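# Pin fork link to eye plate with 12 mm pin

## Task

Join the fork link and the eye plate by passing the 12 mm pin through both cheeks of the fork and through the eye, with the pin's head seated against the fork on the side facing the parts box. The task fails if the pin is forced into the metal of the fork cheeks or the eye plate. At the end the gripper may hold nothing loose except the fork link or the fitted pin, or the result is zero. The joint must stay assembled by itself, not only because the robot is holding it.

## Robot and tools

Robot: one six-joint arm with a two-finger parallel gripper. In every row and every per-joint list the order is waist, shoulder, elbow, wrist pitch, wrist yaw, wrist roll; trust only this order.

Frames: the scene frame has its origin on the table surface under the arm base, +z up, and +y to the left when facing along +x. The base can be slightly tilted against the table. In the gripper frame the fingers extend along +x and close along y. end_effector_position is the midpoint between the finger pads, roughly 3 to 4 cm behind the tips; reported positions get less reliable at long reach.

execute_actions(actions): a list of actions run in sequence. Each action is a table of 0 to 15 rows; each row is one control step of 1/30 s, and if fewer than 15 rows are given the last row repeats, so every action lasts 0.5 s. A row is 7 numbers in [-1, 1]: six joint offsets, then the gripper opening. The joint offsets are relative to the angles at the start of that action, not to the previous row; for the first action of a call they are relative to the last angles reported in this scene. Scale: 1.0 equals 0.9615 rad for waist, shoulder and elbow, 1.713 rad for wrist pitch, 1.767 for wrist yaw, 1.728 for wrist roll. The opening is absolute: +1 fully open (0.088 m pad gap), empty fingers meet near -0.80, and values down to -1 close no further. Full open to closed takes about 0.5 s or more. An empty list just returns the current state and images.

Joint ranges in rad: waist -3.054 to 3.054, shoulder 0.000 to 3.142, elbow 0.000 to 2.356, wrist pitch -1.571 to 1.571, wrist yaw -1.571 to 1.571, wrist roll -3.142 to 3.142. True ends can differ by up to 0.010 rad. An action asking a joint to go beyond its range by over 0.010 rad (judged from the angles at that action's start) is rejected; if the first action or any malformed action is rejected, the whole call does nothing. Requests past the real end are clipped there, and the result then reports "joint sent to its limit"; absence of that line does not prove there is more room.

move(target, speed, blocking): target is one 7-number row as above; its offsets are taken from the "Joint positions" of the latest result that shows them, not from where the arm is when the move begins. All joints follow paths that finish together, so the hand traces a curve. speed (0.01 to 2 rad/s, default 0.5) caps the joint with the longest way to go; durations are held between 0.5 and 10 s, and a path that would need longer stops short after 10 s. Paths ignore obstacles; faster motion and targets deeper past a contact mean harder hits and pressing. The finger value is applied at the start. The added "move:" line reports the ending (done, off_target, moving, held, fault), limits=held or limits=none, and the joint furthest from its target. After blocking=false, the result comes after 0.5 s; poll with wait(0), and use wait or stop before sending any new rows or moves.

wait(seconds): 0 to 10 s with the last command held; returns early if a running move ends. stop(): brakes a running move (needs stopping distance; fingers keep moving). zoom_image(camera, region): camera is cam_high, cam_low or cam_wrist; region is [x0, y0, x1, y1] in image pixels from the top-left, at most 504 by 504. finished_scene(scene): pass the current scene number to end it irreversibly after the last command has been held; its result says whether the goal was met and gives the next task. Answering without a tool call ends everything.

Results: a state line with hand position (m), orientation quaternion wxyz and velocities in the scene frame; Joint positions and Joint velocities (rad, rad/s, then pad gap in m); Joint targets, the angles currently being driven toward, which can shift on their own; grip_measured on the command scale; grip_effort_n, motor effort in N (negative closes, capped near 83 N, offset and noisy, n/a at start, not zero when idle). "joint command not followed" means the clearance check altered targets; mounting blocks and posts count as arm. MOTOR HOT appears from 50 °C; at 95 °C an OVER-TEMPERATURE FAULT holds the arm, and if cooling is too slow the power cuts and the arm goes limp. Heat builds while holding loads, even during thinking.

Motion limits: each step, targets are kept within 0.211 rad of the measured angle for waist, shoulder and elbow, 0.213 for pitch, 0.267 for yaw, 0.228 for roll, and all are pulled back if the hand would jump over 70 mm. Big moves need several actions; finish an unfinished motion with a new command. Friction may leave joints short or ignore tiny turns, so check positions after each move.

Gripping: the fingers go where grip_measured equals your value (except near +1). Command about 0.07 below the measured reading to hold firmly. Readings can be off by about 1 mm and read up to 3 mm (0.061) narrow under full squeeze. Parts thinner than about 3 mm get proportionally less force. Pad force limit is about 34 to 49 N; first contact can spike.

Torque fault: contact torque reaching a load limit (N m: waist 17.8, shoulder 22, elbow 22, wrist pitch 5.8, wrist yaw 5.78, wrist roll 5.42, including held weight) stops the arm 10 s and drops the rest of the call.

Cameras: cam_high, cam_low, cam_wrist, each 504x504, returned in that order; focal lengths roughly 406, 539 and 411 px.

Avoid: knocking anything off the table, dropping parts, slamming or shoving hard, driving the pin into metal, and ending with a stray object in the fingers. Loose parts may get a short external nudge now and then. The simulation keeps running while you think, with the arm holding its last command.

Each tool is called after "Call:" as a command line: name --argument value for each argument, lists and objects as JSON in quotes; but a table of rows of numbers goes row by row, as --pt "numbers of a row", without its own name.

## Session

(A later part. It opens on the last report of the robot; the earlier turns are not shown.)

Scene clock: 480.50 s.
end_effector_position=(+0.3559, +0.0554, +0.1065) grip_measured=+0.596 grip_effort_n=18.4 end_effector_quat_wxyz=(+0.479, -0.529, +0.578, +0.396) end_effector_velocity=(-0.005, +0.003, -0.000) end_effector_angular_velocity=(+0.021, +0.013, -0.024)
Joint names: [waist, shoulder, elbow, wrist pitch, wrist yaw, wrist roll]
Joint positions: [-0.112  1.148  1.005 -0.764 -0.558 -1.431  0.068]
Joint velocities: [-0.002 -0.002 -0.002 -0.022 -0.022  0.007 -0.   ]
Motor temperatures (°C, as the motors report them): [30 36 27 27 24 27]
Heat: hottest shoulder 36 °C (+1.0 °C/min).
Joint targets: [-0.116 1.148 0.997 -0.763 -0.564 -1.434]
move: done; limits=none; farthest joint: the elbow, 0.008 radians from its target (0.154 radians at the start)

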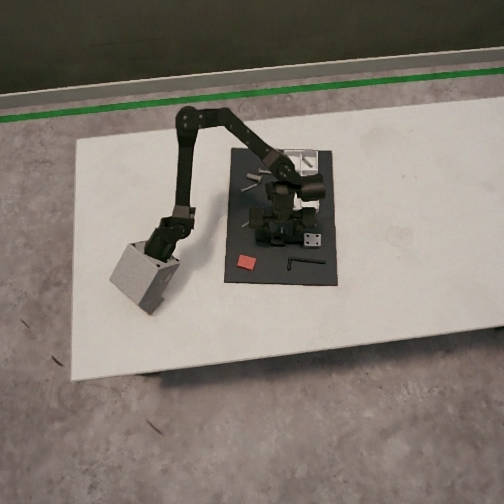

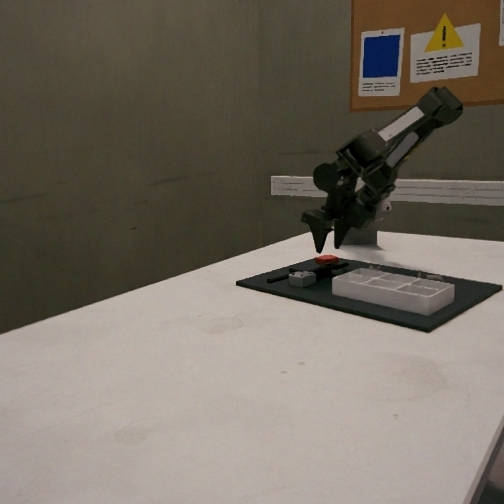

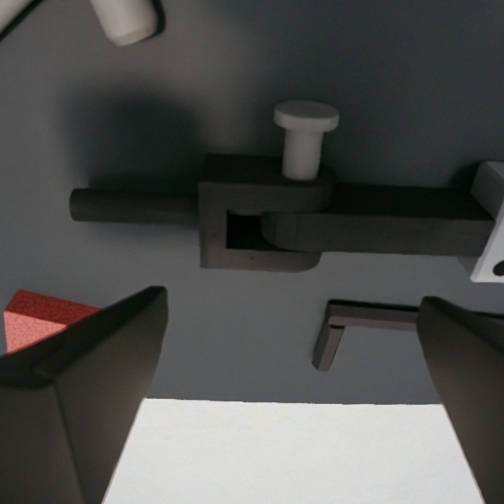

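Call:
zoom_image --camera "cam_wrist" --region '[180,80,400,300]'

Call:
zoom_image --camera "cam_low" --region '[280,245,370,295]'

Region (180, 80, 400, 300) of cam_wrist's 504x504 image, scaled by 2.291, with more detail than that image has.

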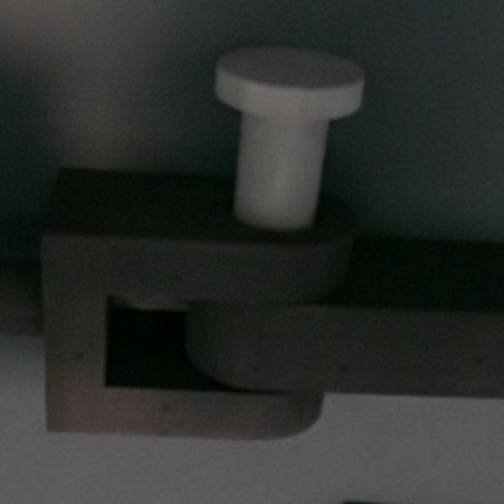

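Region (280, 245, 370, 295) of cam_low's 504x504 image, scaled by 5.600, with more detail than that image has.

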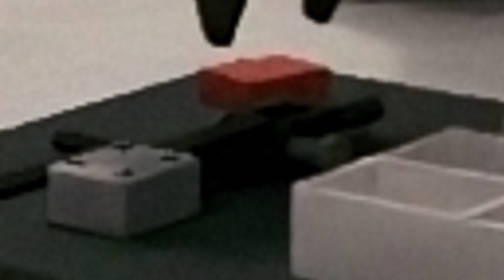

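Call:
move --target '[-0.105,0.13,0.045,-0.014,-0.166,0.873,0.7]' --speed 1.0

Scene clock: 493.37 s.
end_effector_position=(+0.3640, +0.0569, +0.1010) grip_measured=+0.696 grip_effort_n=17.9 end_effector_quat_wxyz=(+0.706, +0.069, +0.702, -0.070) end_effector_velocity=(-0.002, -0.001, +0.001) end_effector_angular_velocity=(-0.008, +0.004, -0.014)
Joint names: [waist, shoulder, elbow, wrist pitch, wrist yaw, wrist roll]
Joint positions: [-0.209  1.264  1.041 -0.787 -0.847  0.075  0.073]
Joint velocities: [-0.002 -0.002 -0.002 -0.007  0.007  0.007  0.   ]
Motor temperatures (°C, as the motors report them): [30 35 27 27 24 27]
Heat: hottest shoulder 35 °C (+1.0 °C/min).
Joint targets: [-0.213 1.273 1.048 -0.788 -0.852 0.078]
move: done; limits=none; farthest joint: the shoulder, 0.009 radians from its target (0.125 radians at the start)

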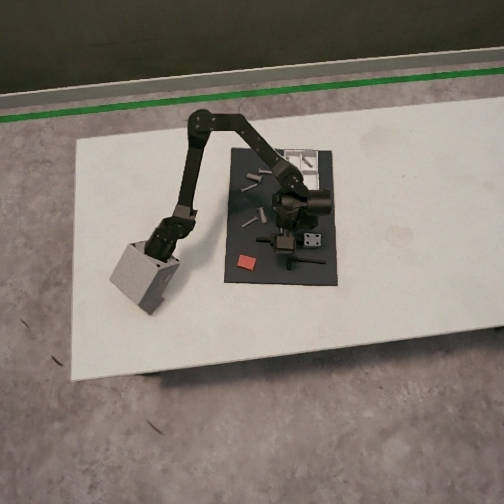

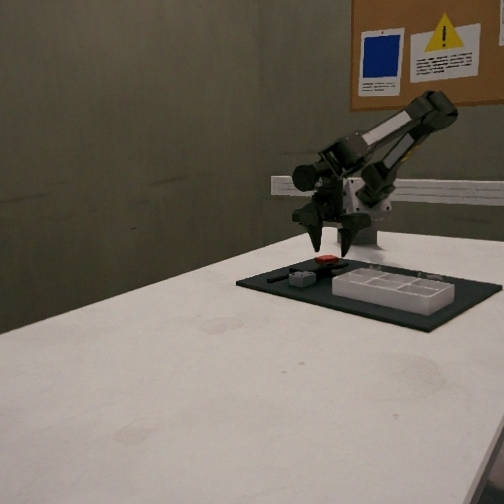

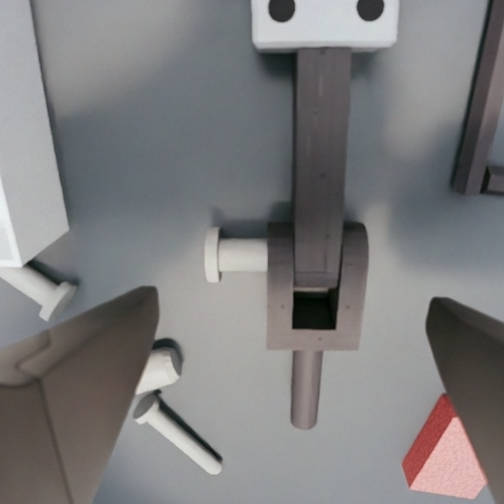

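Call:
move --target '[0.144,0.070,-0.091,0.144,0.046,0.082,0.7]' --speed 0.25

Call:
move --target '[0,0,0,0,0,0,0.44]'

Scene clock: 499.57 s.
end_effector_position=(+0.3630, +0.0560, +0.0554) grip_measured=+0.696 grip_effort_n=17.9 end_effector_quat_wxyz=(+0.704, +0.064, +0.705, -0.064) end_effector_velocity=(-0.002, -0.002, +0.001) end_effector_angular_velocity=(-0.009, +0.004, +0.016)
Joint names: [waist, shoulder, elbow, wrist pitch, wrist yaw, wrist roll]
Joint positions: [-0.074  1.321  0.96  -0.542 -0.771  0.214  0.073]
Joint velocities: [-0.002 -0.002 -0.002 -0.007  0.007 -0.022 -0.   ]
Motor temperatures (°C, as the motors report them): [31 34 27 27 24 27]
Heat: hottest shoulder 34 °C (+0.0 °C/min).
Joint targets: [-0.071 1.331 0.953 -0.541 -0.765 0.217]
move: done; limits=none; farthest joint: the shoulder, 0.010 radians from its target (0.067 radians at the start)

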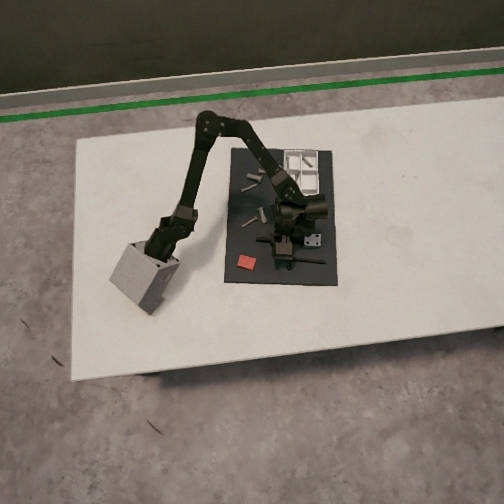

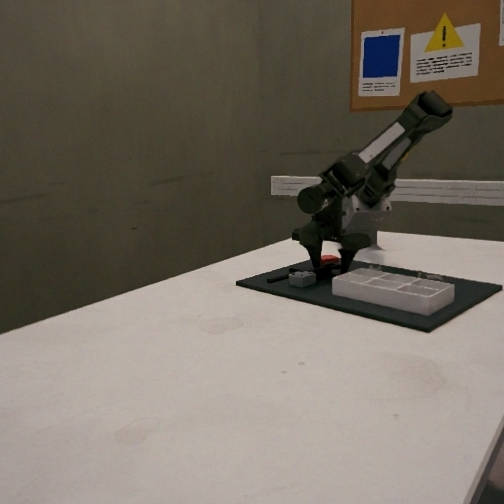

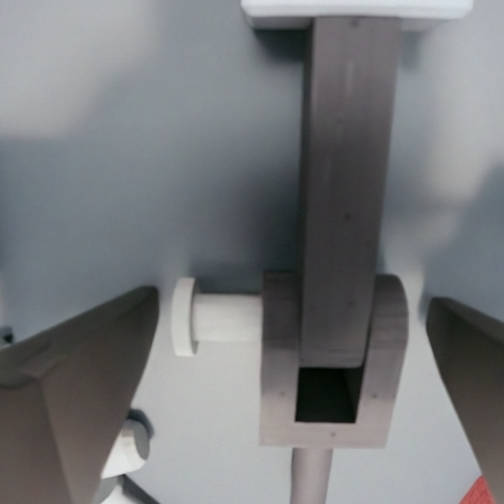

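Scene clock: 500.10 s.
end_effector_position=(+0.3630, +0.0560, +0.0554) grip_measured=+0.445 grip_effort_n=-19.8 end_effector_quat_wxyz=(+0.704, +0.064, +0.705, -0.064) end_effector_velocity=(-0.001, -0.003, +0.001) end_effector_angular_velocity=(-0.012, +0.001, -0.002)
Joint names: [waist, shoulder, elbow, wrist pitch, wrist yaw, wrist roll]
Joint positions: [-0.074  1.321  0.96  -0.542 -0.771  0.214  0.061]
Joint velocities: [-0.007 -0.002 -0.002 -0.007  0.007 -0.007 -0.001]
Motor temperatures (°C, as the motors report them): [31 34 27 27 24 27]
Heat: hottest shoulder 34 °C (+0.0 °C/min).
Joint targets: [-0.074 1.321 0.960 -0.542 -0.771 0.214]
move: done; limits=none; farthest joint: the waist, 0.000 radians from its target (0.000 radians at the start)

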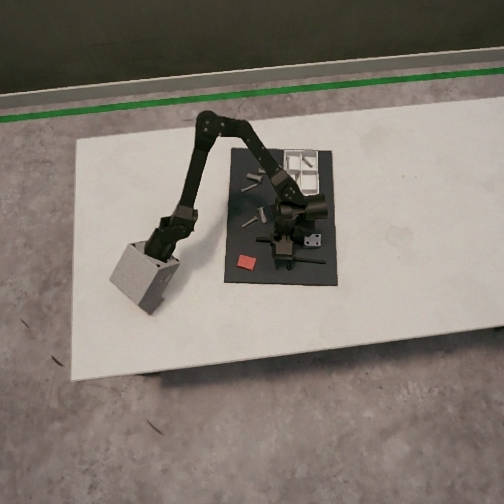

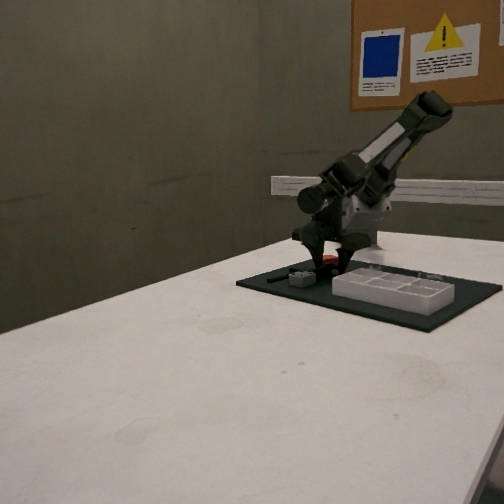

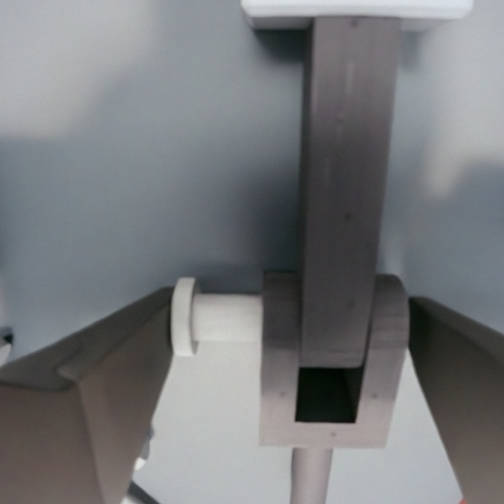

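Call:
move --target '[0,0,0,0,0,0,0.41]'

Call:
move --target '[0,0,0,0,0,0,0.385]'

Call:
move --target '[0,0,0,0,0,0,0.365]'

Scene clock: 504.07 s.
end_effector_position=(+0.3630, +0.0560, +0.0554) grip_measured=+0.414 grip_effort_n=-21.2 end_effector_quat_wxyz=(+0.704, +0.064, +0.705, -0.064) end_effector_velocity=(-0.002, +0.001, +0.001) end_effector_angular_velocity=(+0.006, +0.004, -0.014)
Joint names: [waist, shoulder, elbow, wrist pitch, wrist yaw, wrist roll]
Joint positions: [-0.074  1.321  0.96  -0.542 -0.771  0.214  0.059]
Joint velocities: [-0.002 -0.002 -0.002 -0.007 -0.007  0.007 -0.   ]
Motor temperatures (°C, as the motors report them): [31 34 27 27 24 27]
Heat: hottest shoulder 34 °C (+0.0 °C/min).
Joint targets: [-0.074 1.321 0.960 -0.542 -0.771 0.214]
move: done; limits=none; farthest joint: the waist, 0.000 radians from its target (0.000 radians at the start)

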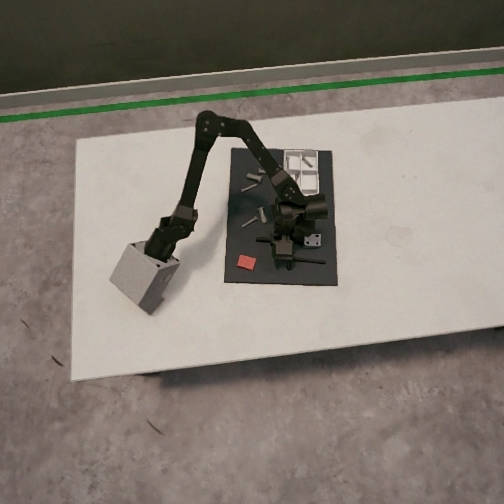

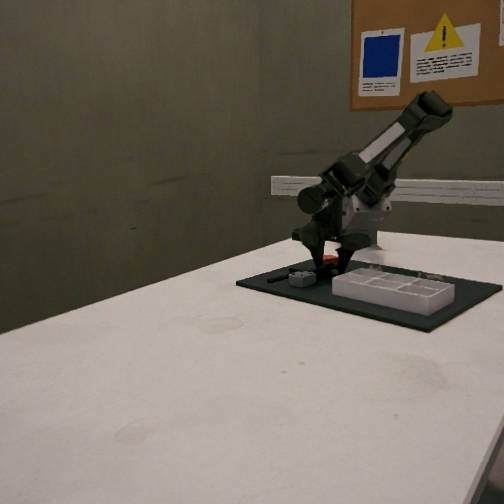

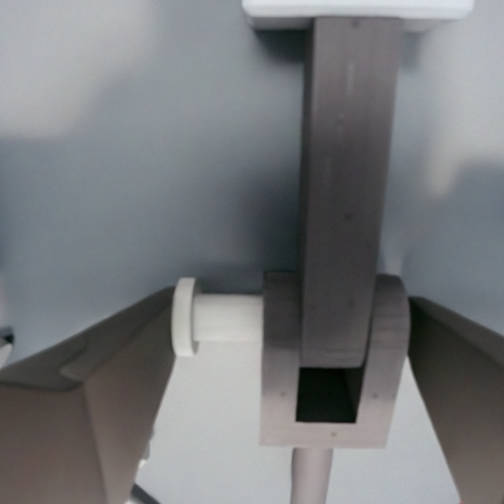

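Scene clock: 504.57 s.
end_effector_position=(+0.3628, +0.0565, +0.0552) grip_measured=+0.389 grip_effort_n=-22.1 end_effector_quat_wxyz=(+0.703, +0.065, +0.705, -0.063) end_effector_velocity=(-0.002, +0.001, +0.001) end_effector_angular_velocity=(+0.006, +0.004, +0.001)
Joint names: [waist, shoulder, elbow, wrist pitch, wrist yaw, wrist roll]
Joint positions: [-0.073  1.321  0.96  -0.542 -0.772  0.214  0.058]
Joint velocities: [-0.002 -0.002 -0.002 -0.007 -0.007 -0.007 -0.   ]
Motor temperatures (°C, as the motors report them): [31 34 27 27 24 27]
Heat: hottest shoulder 34 °C (+0.0 °C/min).
Joint targets: [-0.074 1.321 0.960 -0.542 -0.771 0.214]
move: done; limits=none; farthest joint: the waist, 0.001 radians from its target (0.000 radians at the start)

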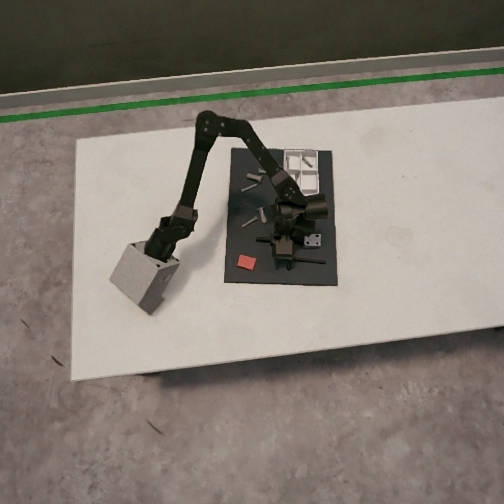

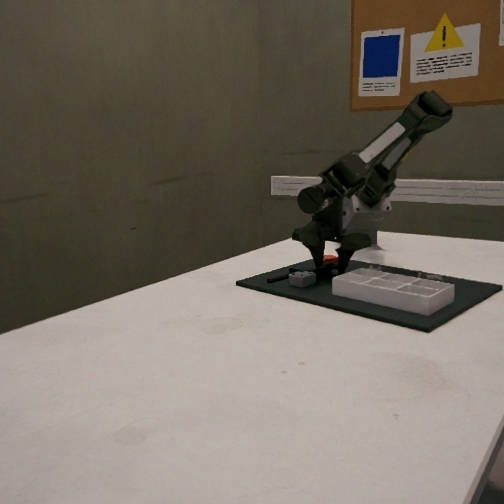

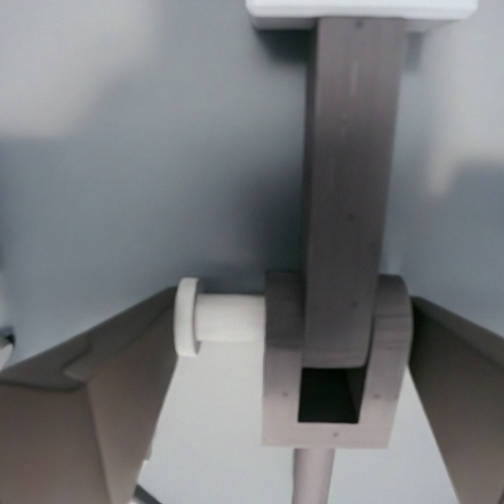

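Scene clock: 505.07 s.
end_effector_position=(+0.3629, +0.0568, +0.0552) grip_measured=+0.369 grip_effort_n=-21.6 end_effector_quat_wxyz=(+0.703, +0.065, +0.705, -0.063) end_effector_velocity=(-0.002, -0.002, +0.001) end_effector_angular_velocity=(-0.009, +0.004, +0.016)
Joint names: [waist, shoulder, elbow, wrist pitch, wrist yaw, wrist roll]
Joint positions: [-0.072  1.321  0.96  -0.542 -0.773  0.214  0.057]
Joint velocities: [-0.002 -0.002 -0.002 -0.007  0.007 -0.022 -0.   ]
Motor temperatures (°C, as the motors report them): [31 34 27 27 24 27]
Heat: hottest shoulder 34 °C (+0.0 °C/min).
Joint targets: [-0.073 1.321 0.960 -0.542 -0.772 0.214]
move: done; limits=none; farthest joint: the waist, 0.001 radians from its target (0.000 radians at the start)

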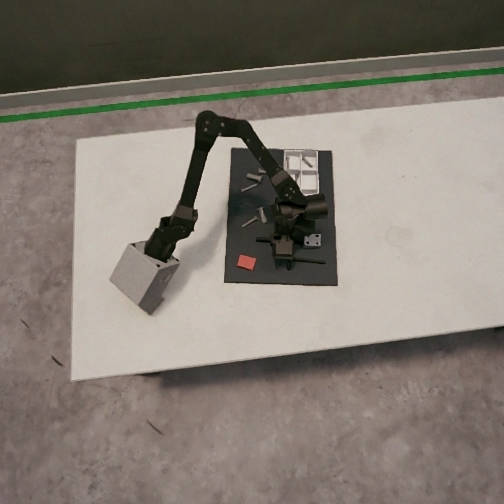

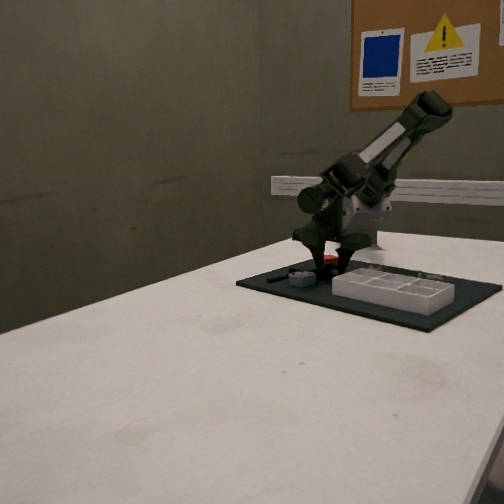

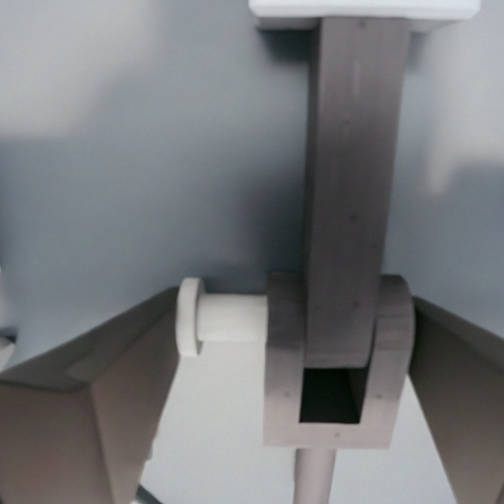

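Call:
move --target '[0,0,0,0,0,0,0.345]'

Call:
move --target '[-0.008,-0.012,0.010,-0.004,0,0,0.345]' --speed 0.02

Scene clock: 507.73 s.
end_effector_position=(+0.3629, +0.0573, +0.0550) grip_measured=+0.349 grip_effort_n=-22.1 end_effector_quat_wxyz=(+0.703, +0.066, +0.705, -0.061) end_effector_velocity=(+0.003, +0.002, +0.002) end_effector_angular_velocity=(+0.018, -0.012, +0.012)
Joint names: [waist, shoulder, elbow, wrist pitch, wrist yaw, wrist roll]
Joint positions: [-0.072  1.321  0.96  -0.541 -0.775  0.214  0.056]
Joint velocities: [-0.007 -0.002  0.002  0.007 -0.022 -0.007 -0.   ]
Motor temperatures (°C, as the motors report them): [31 34 27 27 24 27]
Heat: hottest shoulder 34 °C (+0.0 °C/min).
Joint targets: [-0.072 1.321 0.960 -0.542 -0.773 0.214]
move: done; limits=none; farthest joint: the wrist yaw, 0.002 radians from its target (0.000 radians at the start)

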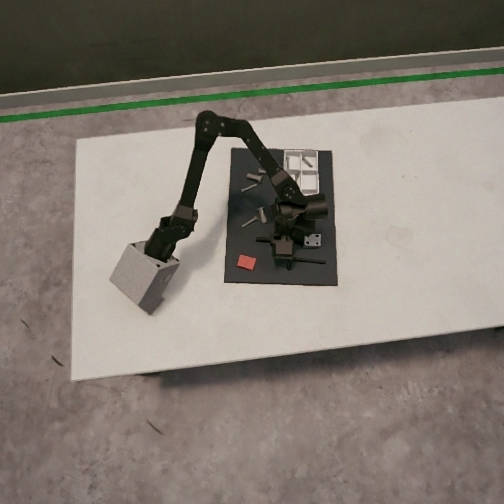

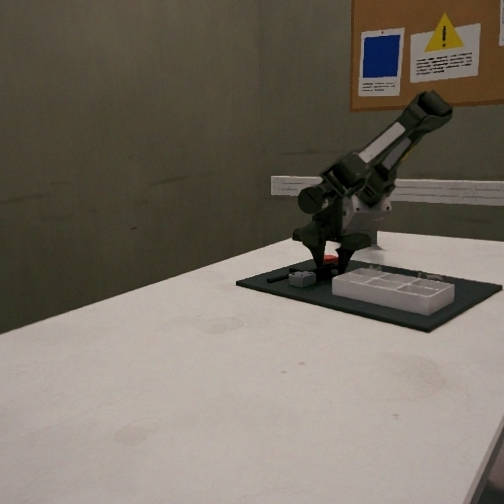

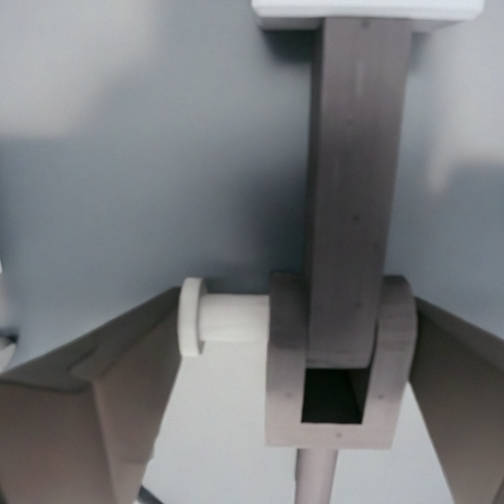

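Scene clock: 508.53 s.
end_effector_position=(+0.3633, +0.0575, +0.0559) grip_measured=+0.349 grip_effort_n=-20.7 end_effector_quat_wxyz=(+0.703, +0.066, +0.705, -0.062) end_effector_velocity=(+0.001, +0.001, +0.001) end_effector_angular_velocity=(+0.006, -0.006, +0.011)
Joint names: [waist, shoulder, elbow, wrist pitch, wrist yaw, wrist roll]
Joint positions: [-0.073  1.32   0.963 -0.546 -0.775  0.214  0.056]
Joint velocities: [-0.002 -0.002 -0.002  0.007 -0.007 -0.007  0.   ]
Motor temperatures (°C, as the motors report them): [31 34 27 27 24 27]
Heat: hottest shoulder 34 °C (+0.0 °C/min).
Joint targets: [-0.080 1.310 0.970 -0.548 -0.775 0.214]
move: off_target; limits=none; farthest joint: the shoulder, 0.011 radians from its target (0.012 radians at the start)

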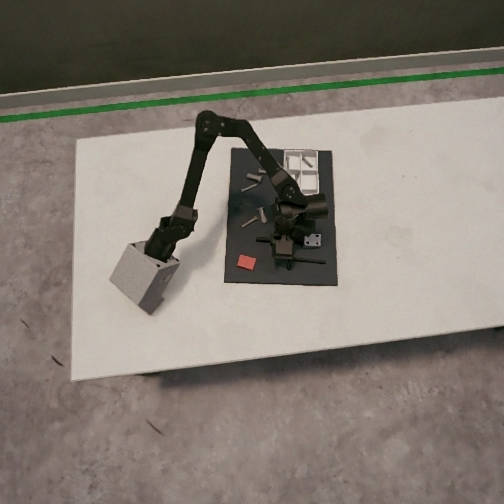

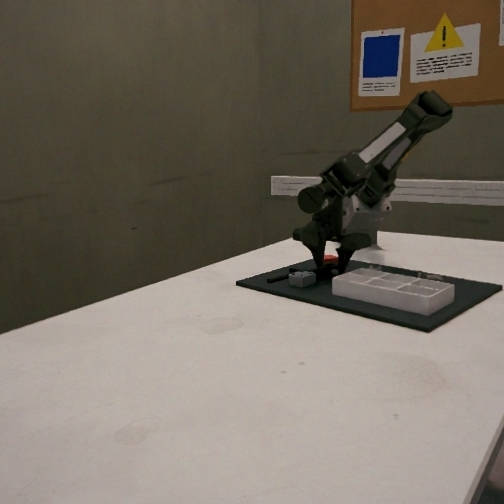

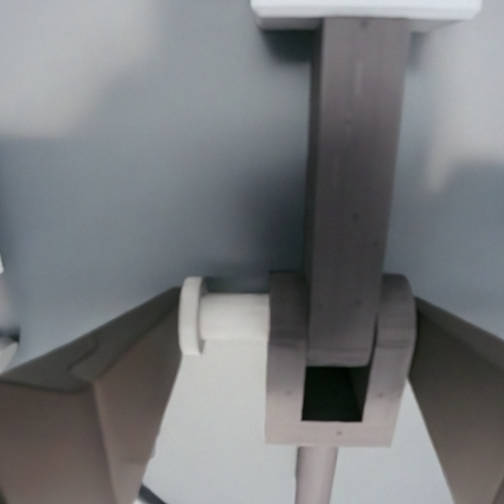

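Call:
move --target '[0,0,0,0,0,0,0.325]'

Call:
move --target '[-0.008,-0.013,0.010,-0.004,0,0,0.325]' --speed 0.02

Scene clock: 515.23 s.
end_effector_position=(+0.3632, +0.0576, +0.0559) grip_measured=+0.332 grip_effort_n=-34.7 end_effector_quat_wxyz=(+0.703, +0.066, +0.705, -0.062) end_effector_velocity=(-0.001, +0.004, +0.002) end_effector_angular_velocity=(+0.020, +0.001, +0.004)
Joint names: [waist, shoulder, elbow, wrist pitch, wrist yaw, wrist roll]
Joint positions: [-0.073  1.32   0.963 -0.547 -0.775  0.214  0.055]
Joint velocities: [-0.002 -0.007 -0.002 -0.007 -0.022 -0.007 -0.   ]
Motor temperatures (°C, as the motors report them): [31 34 28 27 24 27]
Heat: hottest shoulder 34 °C (-1.0 °C/min).
Joint targets: [-0.073 1.320 0.963 -0.546 -0.775 0.214]
move: done; limits=none; farthest joint: the wrist pitch, 0.001 radians from its target (0.001 radians at the start)

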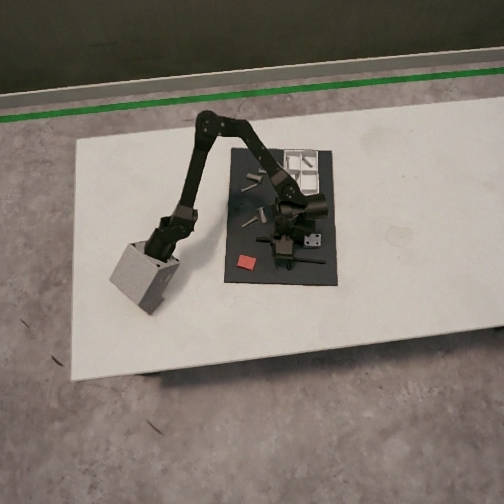

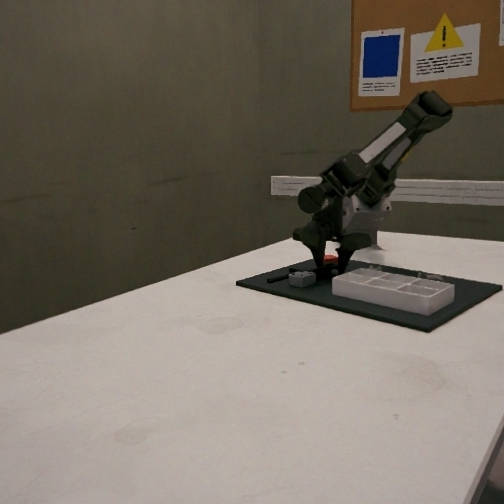

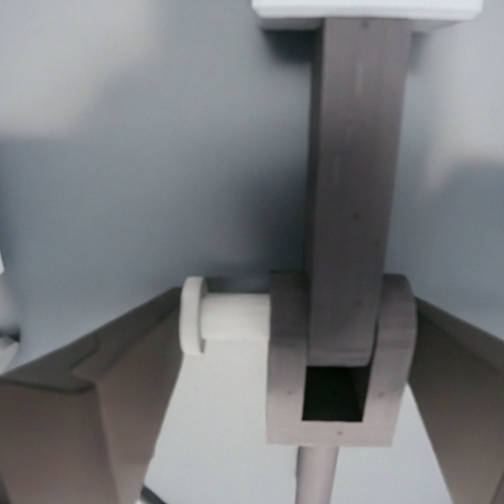

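Scene clock: 516.07 s.
end_effector_position=(+0.3635, +0.0578, +0.0562) grip_measured=+0.332 grip_effort_n=-34.7 end_effector_quat_wxyz=(+0.703, +0.066, +0.705, -0.062) end_effector_velocity=(-0.007, +0.000, +0.001) end_effector_angular_velocity=(+0.005, +0.025, -0.034)
Joint names: [waist, shoulder, elbow, wrist pitch, wrist yaw, wrist roll]
Joint positions: [-0.073  1.32   0.965 -0.55  -0.775  0.213  0.055]
Joint velocities: [-0.002 -0.002 -0.002 -0.037 -0.007  0.007 -0.   ]
Motor temperatures (°C, as the motors report them): [31 34 28 27 24 27]
Heat: hottest shoulder 34 °C (-1.0 °C/min).
Joint targets: [-0.081 1.307 0.973 -0.553 -0.775 0.214]
move: off_target; limits=none; farthest joint: the shoulder, 0.012 radians from its target (0.012 radians at the start)

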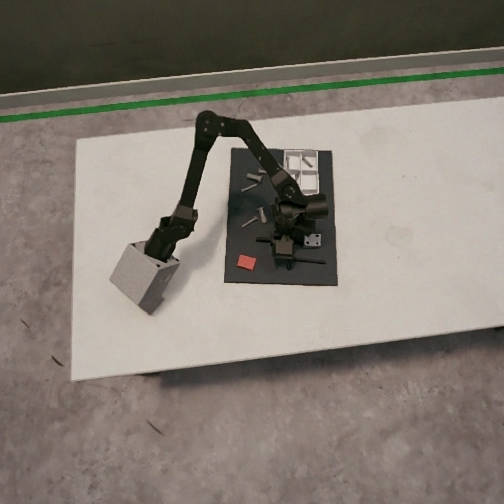

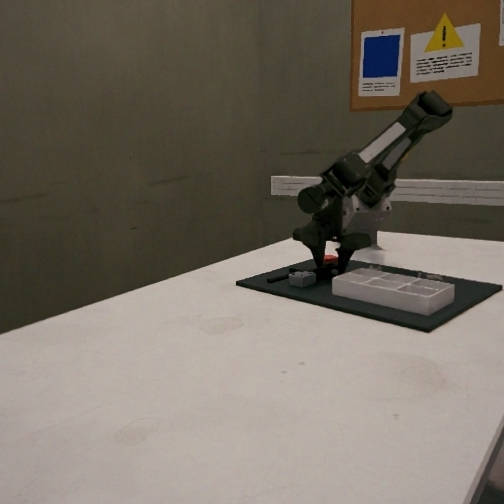

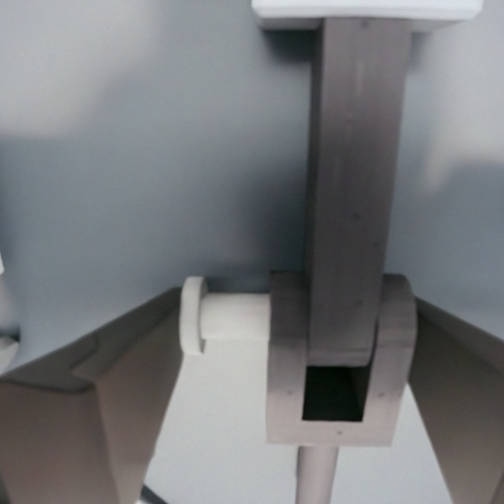

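Clamped lightly. Sweep −u then +u with pitch.

Call:
move --target '[0,0,0,-0.015,0,0,0.328]' --speed 0.03

Call:
move --target '[0,0,0,0.018,0,0,0.328]' --speed 0.03

Scene clock: 519.17 s.
end_effector_position=(+0.3628, +0.0581, +0.0564) grip_measured=+0.332 grip_effort_n=-19.3 end_effector_quat_wxyz=(+0.701, +0.066, +0.707, -0.064) end_effector_velocity=(-0.004, +0.004, +0.002) end_effector_angular_velocity=(+0.020, +0.011, -0.006)
Joint names: [waist, shoulder, elbow, wrist pitch, wrist yaw, wrist roll]
Joint positions: [-0.072  1.32   0.967 -0.558 -0.774  0.212  0.055]
Joint velocities: [-0.002 -0.007 -0.002 -0.022 -0.022 -0.007 -0.   ]
Motor temperatures (°C, as the motors report them): [31 34 28 27 24 27]
Heat: hottest shoulder 34 °C (-1.0 °C/min).
Joint targets: [-0.073 1.320 0.965 -0.576 -0.775 0.213]
move: off_target; limits=none; farthest joint: the wrist pitch, 0.018 radians from its target (0.026 radians at the start)

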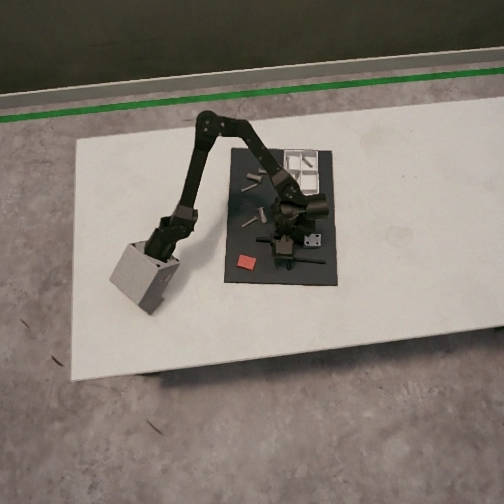

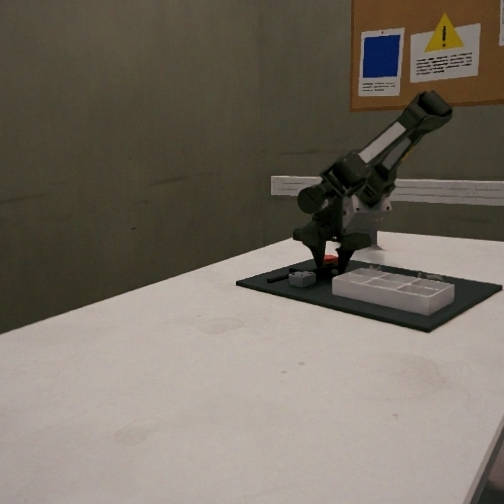

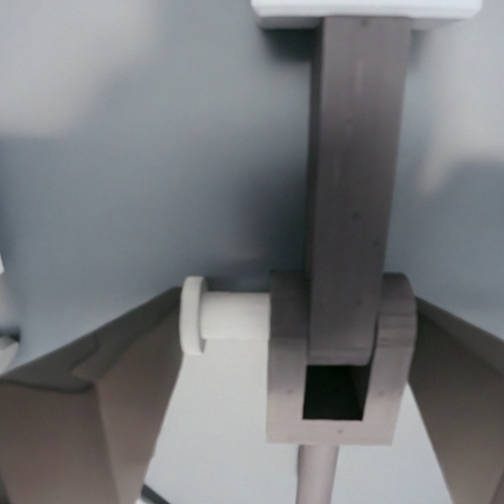

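Scene clock: 520.47 s.
end_effector_position=(+0.3673, +0.0582, +0.0564) grip_measured=+0.332 grip_effort_n=-19.3 end_effector_quat_wxyz=(+0.708, +0.060, +0.701, -0.057) end_effector_velocity=(-0.000, +0.001, +0.001) end_effector_angular_velocity=(+0.006, +0.001, -0.010)
Joint names: [waist, shoulder, elbow, wrist pitch, wrist yaw, wrist roll]
Joint positions: [-0.072  1.32   0.968 -0.533 -0.772  0.212  0.055]
Joint velocities: [-0.002 -0.002  0.002 -0.007 -0.007  0.007 -0.   ]
Motor temperatures (°C, as the motors report them): [31 34 28 27 24 27]
Heat: hottest shoulder 34 °C (-1.0 °C/min).
Joint targets: [-0.072 1.320 0.968 -0.527 -0.774 0.212]
move: done; limits=none; farthest joint: the wrist pitch, 0.006 radians from its target (0.031 radians at the start)

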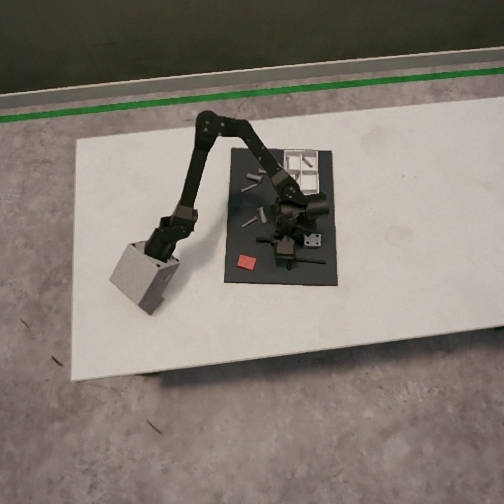

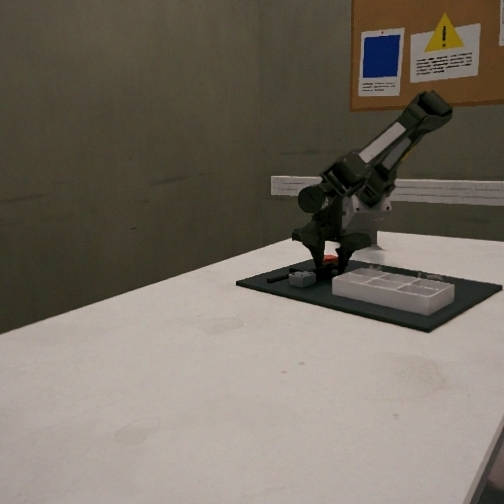

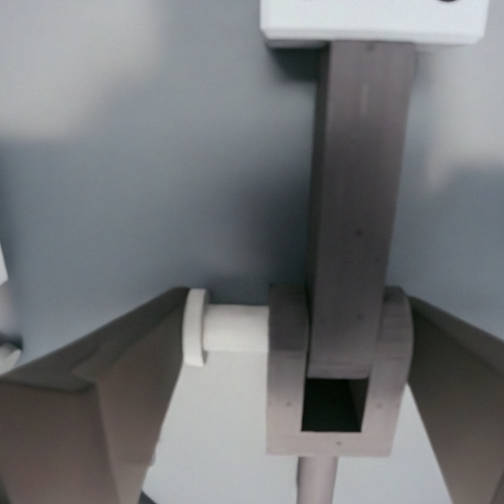

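The clamp released — the pin seemingly popped in. Test.

Call:
move --target '[0,0,0,-0.004,0,0,0.31]'

Call:
move --target '[-0.012,0,-0.014,0.002,0,-0.004,0.30]' --speed 0.02

Scene clock: 526.13 s.
end_effector_position=(+0.3668, +0.0579, +0.0564) grip_measured=+0.315 grip_effort_n=-24.4 end_effector_quat_wxyz=(+0.708, +0.060, +0.701, -0.058) end_effector_velocity=(-0.002, -0.000, -0.000) end_effector_angular_velocity=(+0.006, +0.008, -0.017)
Joint names: [waist, shoulder, elbow, wrist pitch, wrist yaw, wrist roll]
Joint positions: [-0.072  1.32   0.968 -0.536 -0.77   0.212  0.054]
Joint velocities: [-0.002  0.002 -0.002 -0.007 -0.007  0.007 -0.   ]
Motor temperatures (°C, as the motors report them): [31 34 28 27 24 27]
Heat: hottest shoulder 34 °C (-1.0 °C/min).
Joint targets: [-0.072 1.320 0.968 -0.540 -0.772 0.212]
move: done; limits=none; farthest joint: the wrist pitch, 0.004 radians from its target (0.007 radians at the start)

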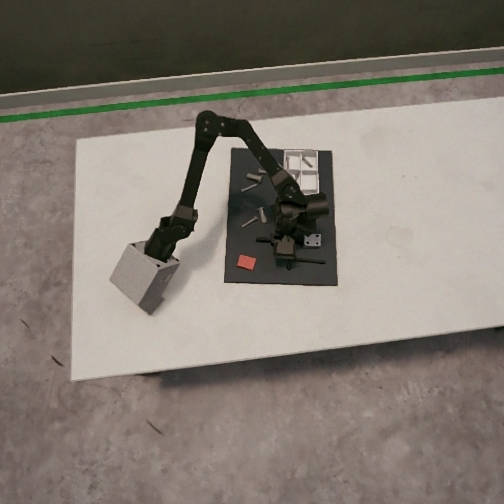

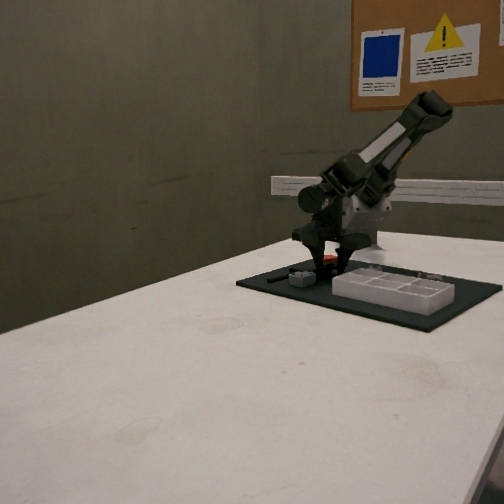

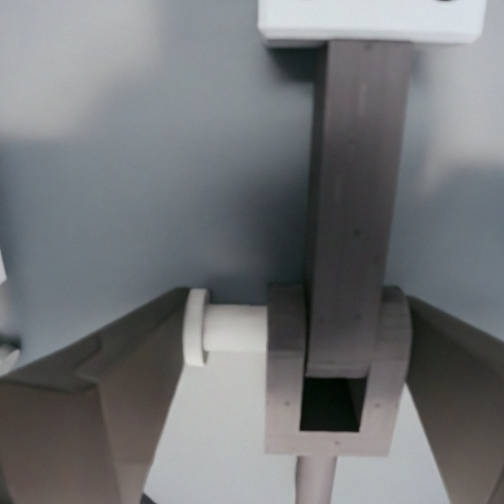

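Scene clock: 527.07 s.
end_effector_position=(+0.3659, +0.0550, +0.0569) grip_measured=+0.304 grip_effort_n=-20.7 end_effector_quat_wxyz=(+0.708, +0.059, +0.701, -0.061) end_effector_velocity=(-0.004, -0.002, +0.001) end_effector_angular_velocity=(-0.009, +0.014, +0.005)
Joint names: [waist, shoulder, elbow, wrist pitch, wrist yaw, wrist roll]
Joint positions: [-0.079  1.32   0.962 -0.533 -0.769  0.208  0.054]
Joint velocities: [-0.002 -0.002 -0.002 -0.022  0.007 -0.022  0.   ]
Motor temperatures (°C, as the motors report them): [31 34 28 27 24 27]
Heat: hottest shoulder 34 °C (-1.0 °C/min).
Joint targets: [-0.084 1.320 0.954 -0.532 -0.770 0.205]
move: done; limits=none; farthest joint: the elbow, 0.008 radians from its target (0.013 radians at the start)

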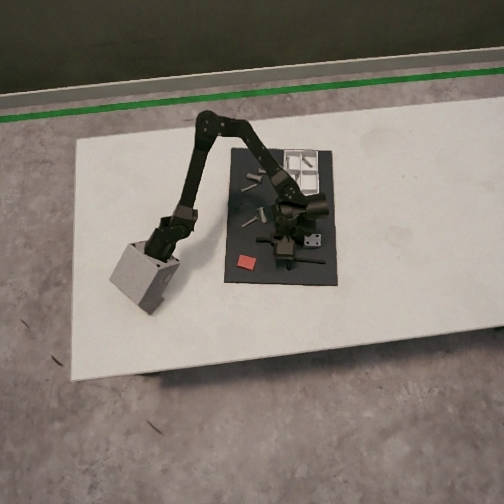

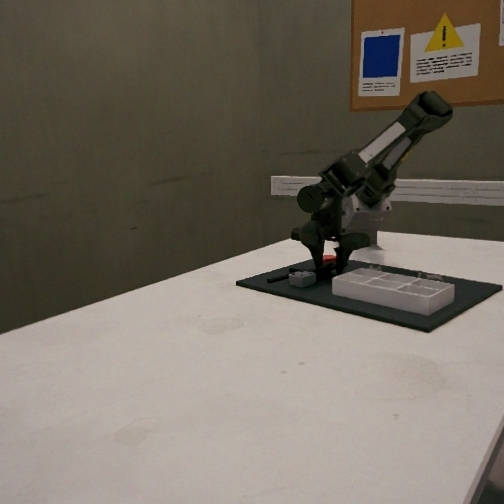

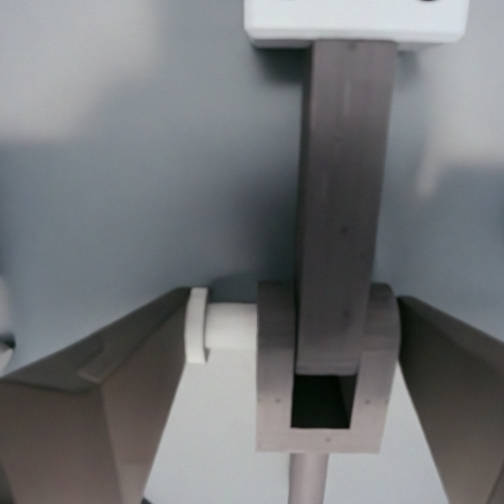

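In. About 12.5 mm to go.

Call:
move --target '[-0.034,0.016,-0.030,0.004,0,-0.012,0.30]' --speed 0.03

Scene clock: 530.53 s.
end_effector_position=(+0.3615, +0.0437, +0.0582) grip_measured=+0.304 grip_effort_n=-20.7 end_effector_quat_wxyz=(+0.709, +0.057, +0.699, -0.071) end_effector_velocity=(-0.002, -0.002, +0.001) end_effector_angular_velocity=(-0.009, +0.004, +0.001)
Joint names: [waist, shoulder, elbow, wrist pitch, wrist yaw, wrist roll]
Joint positions: [-0.108  1.325  0.941 -0.527 -0.769  0.19   0.054]
Joint velocities: [-0.002 -0.002 -0.002 -0.007  0.007 -0.007  0.   ]
Motor temperatures (°C, as the motors report them): [31 34 27 27 24 27]
Heat: hottest shoulder 34 °C (-1.0 °C/min).
Joint targets: [-0.112 1.335 0.933 -0.526 -0.769 0.187]
move: done; limits=none; farthest joint: the shoulder, 0.010 radians from its target (0.015 radians at the start)

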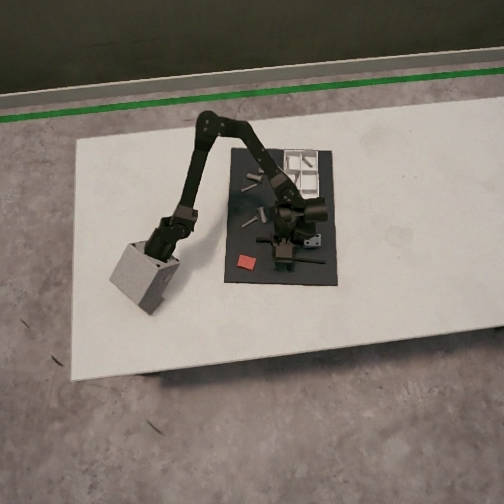

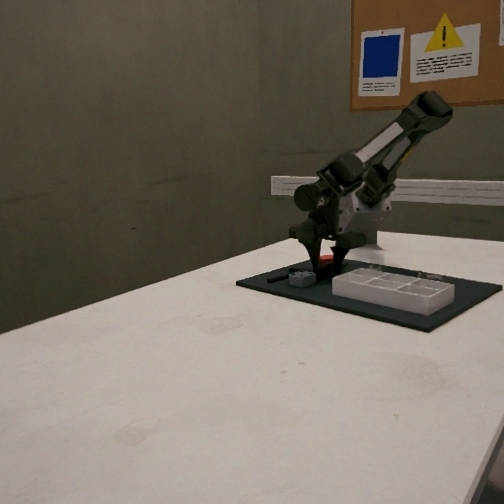

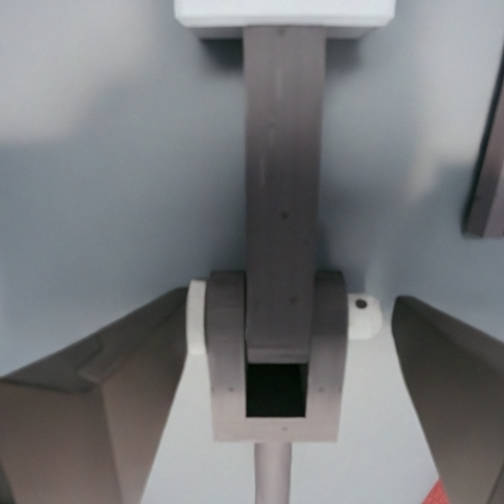

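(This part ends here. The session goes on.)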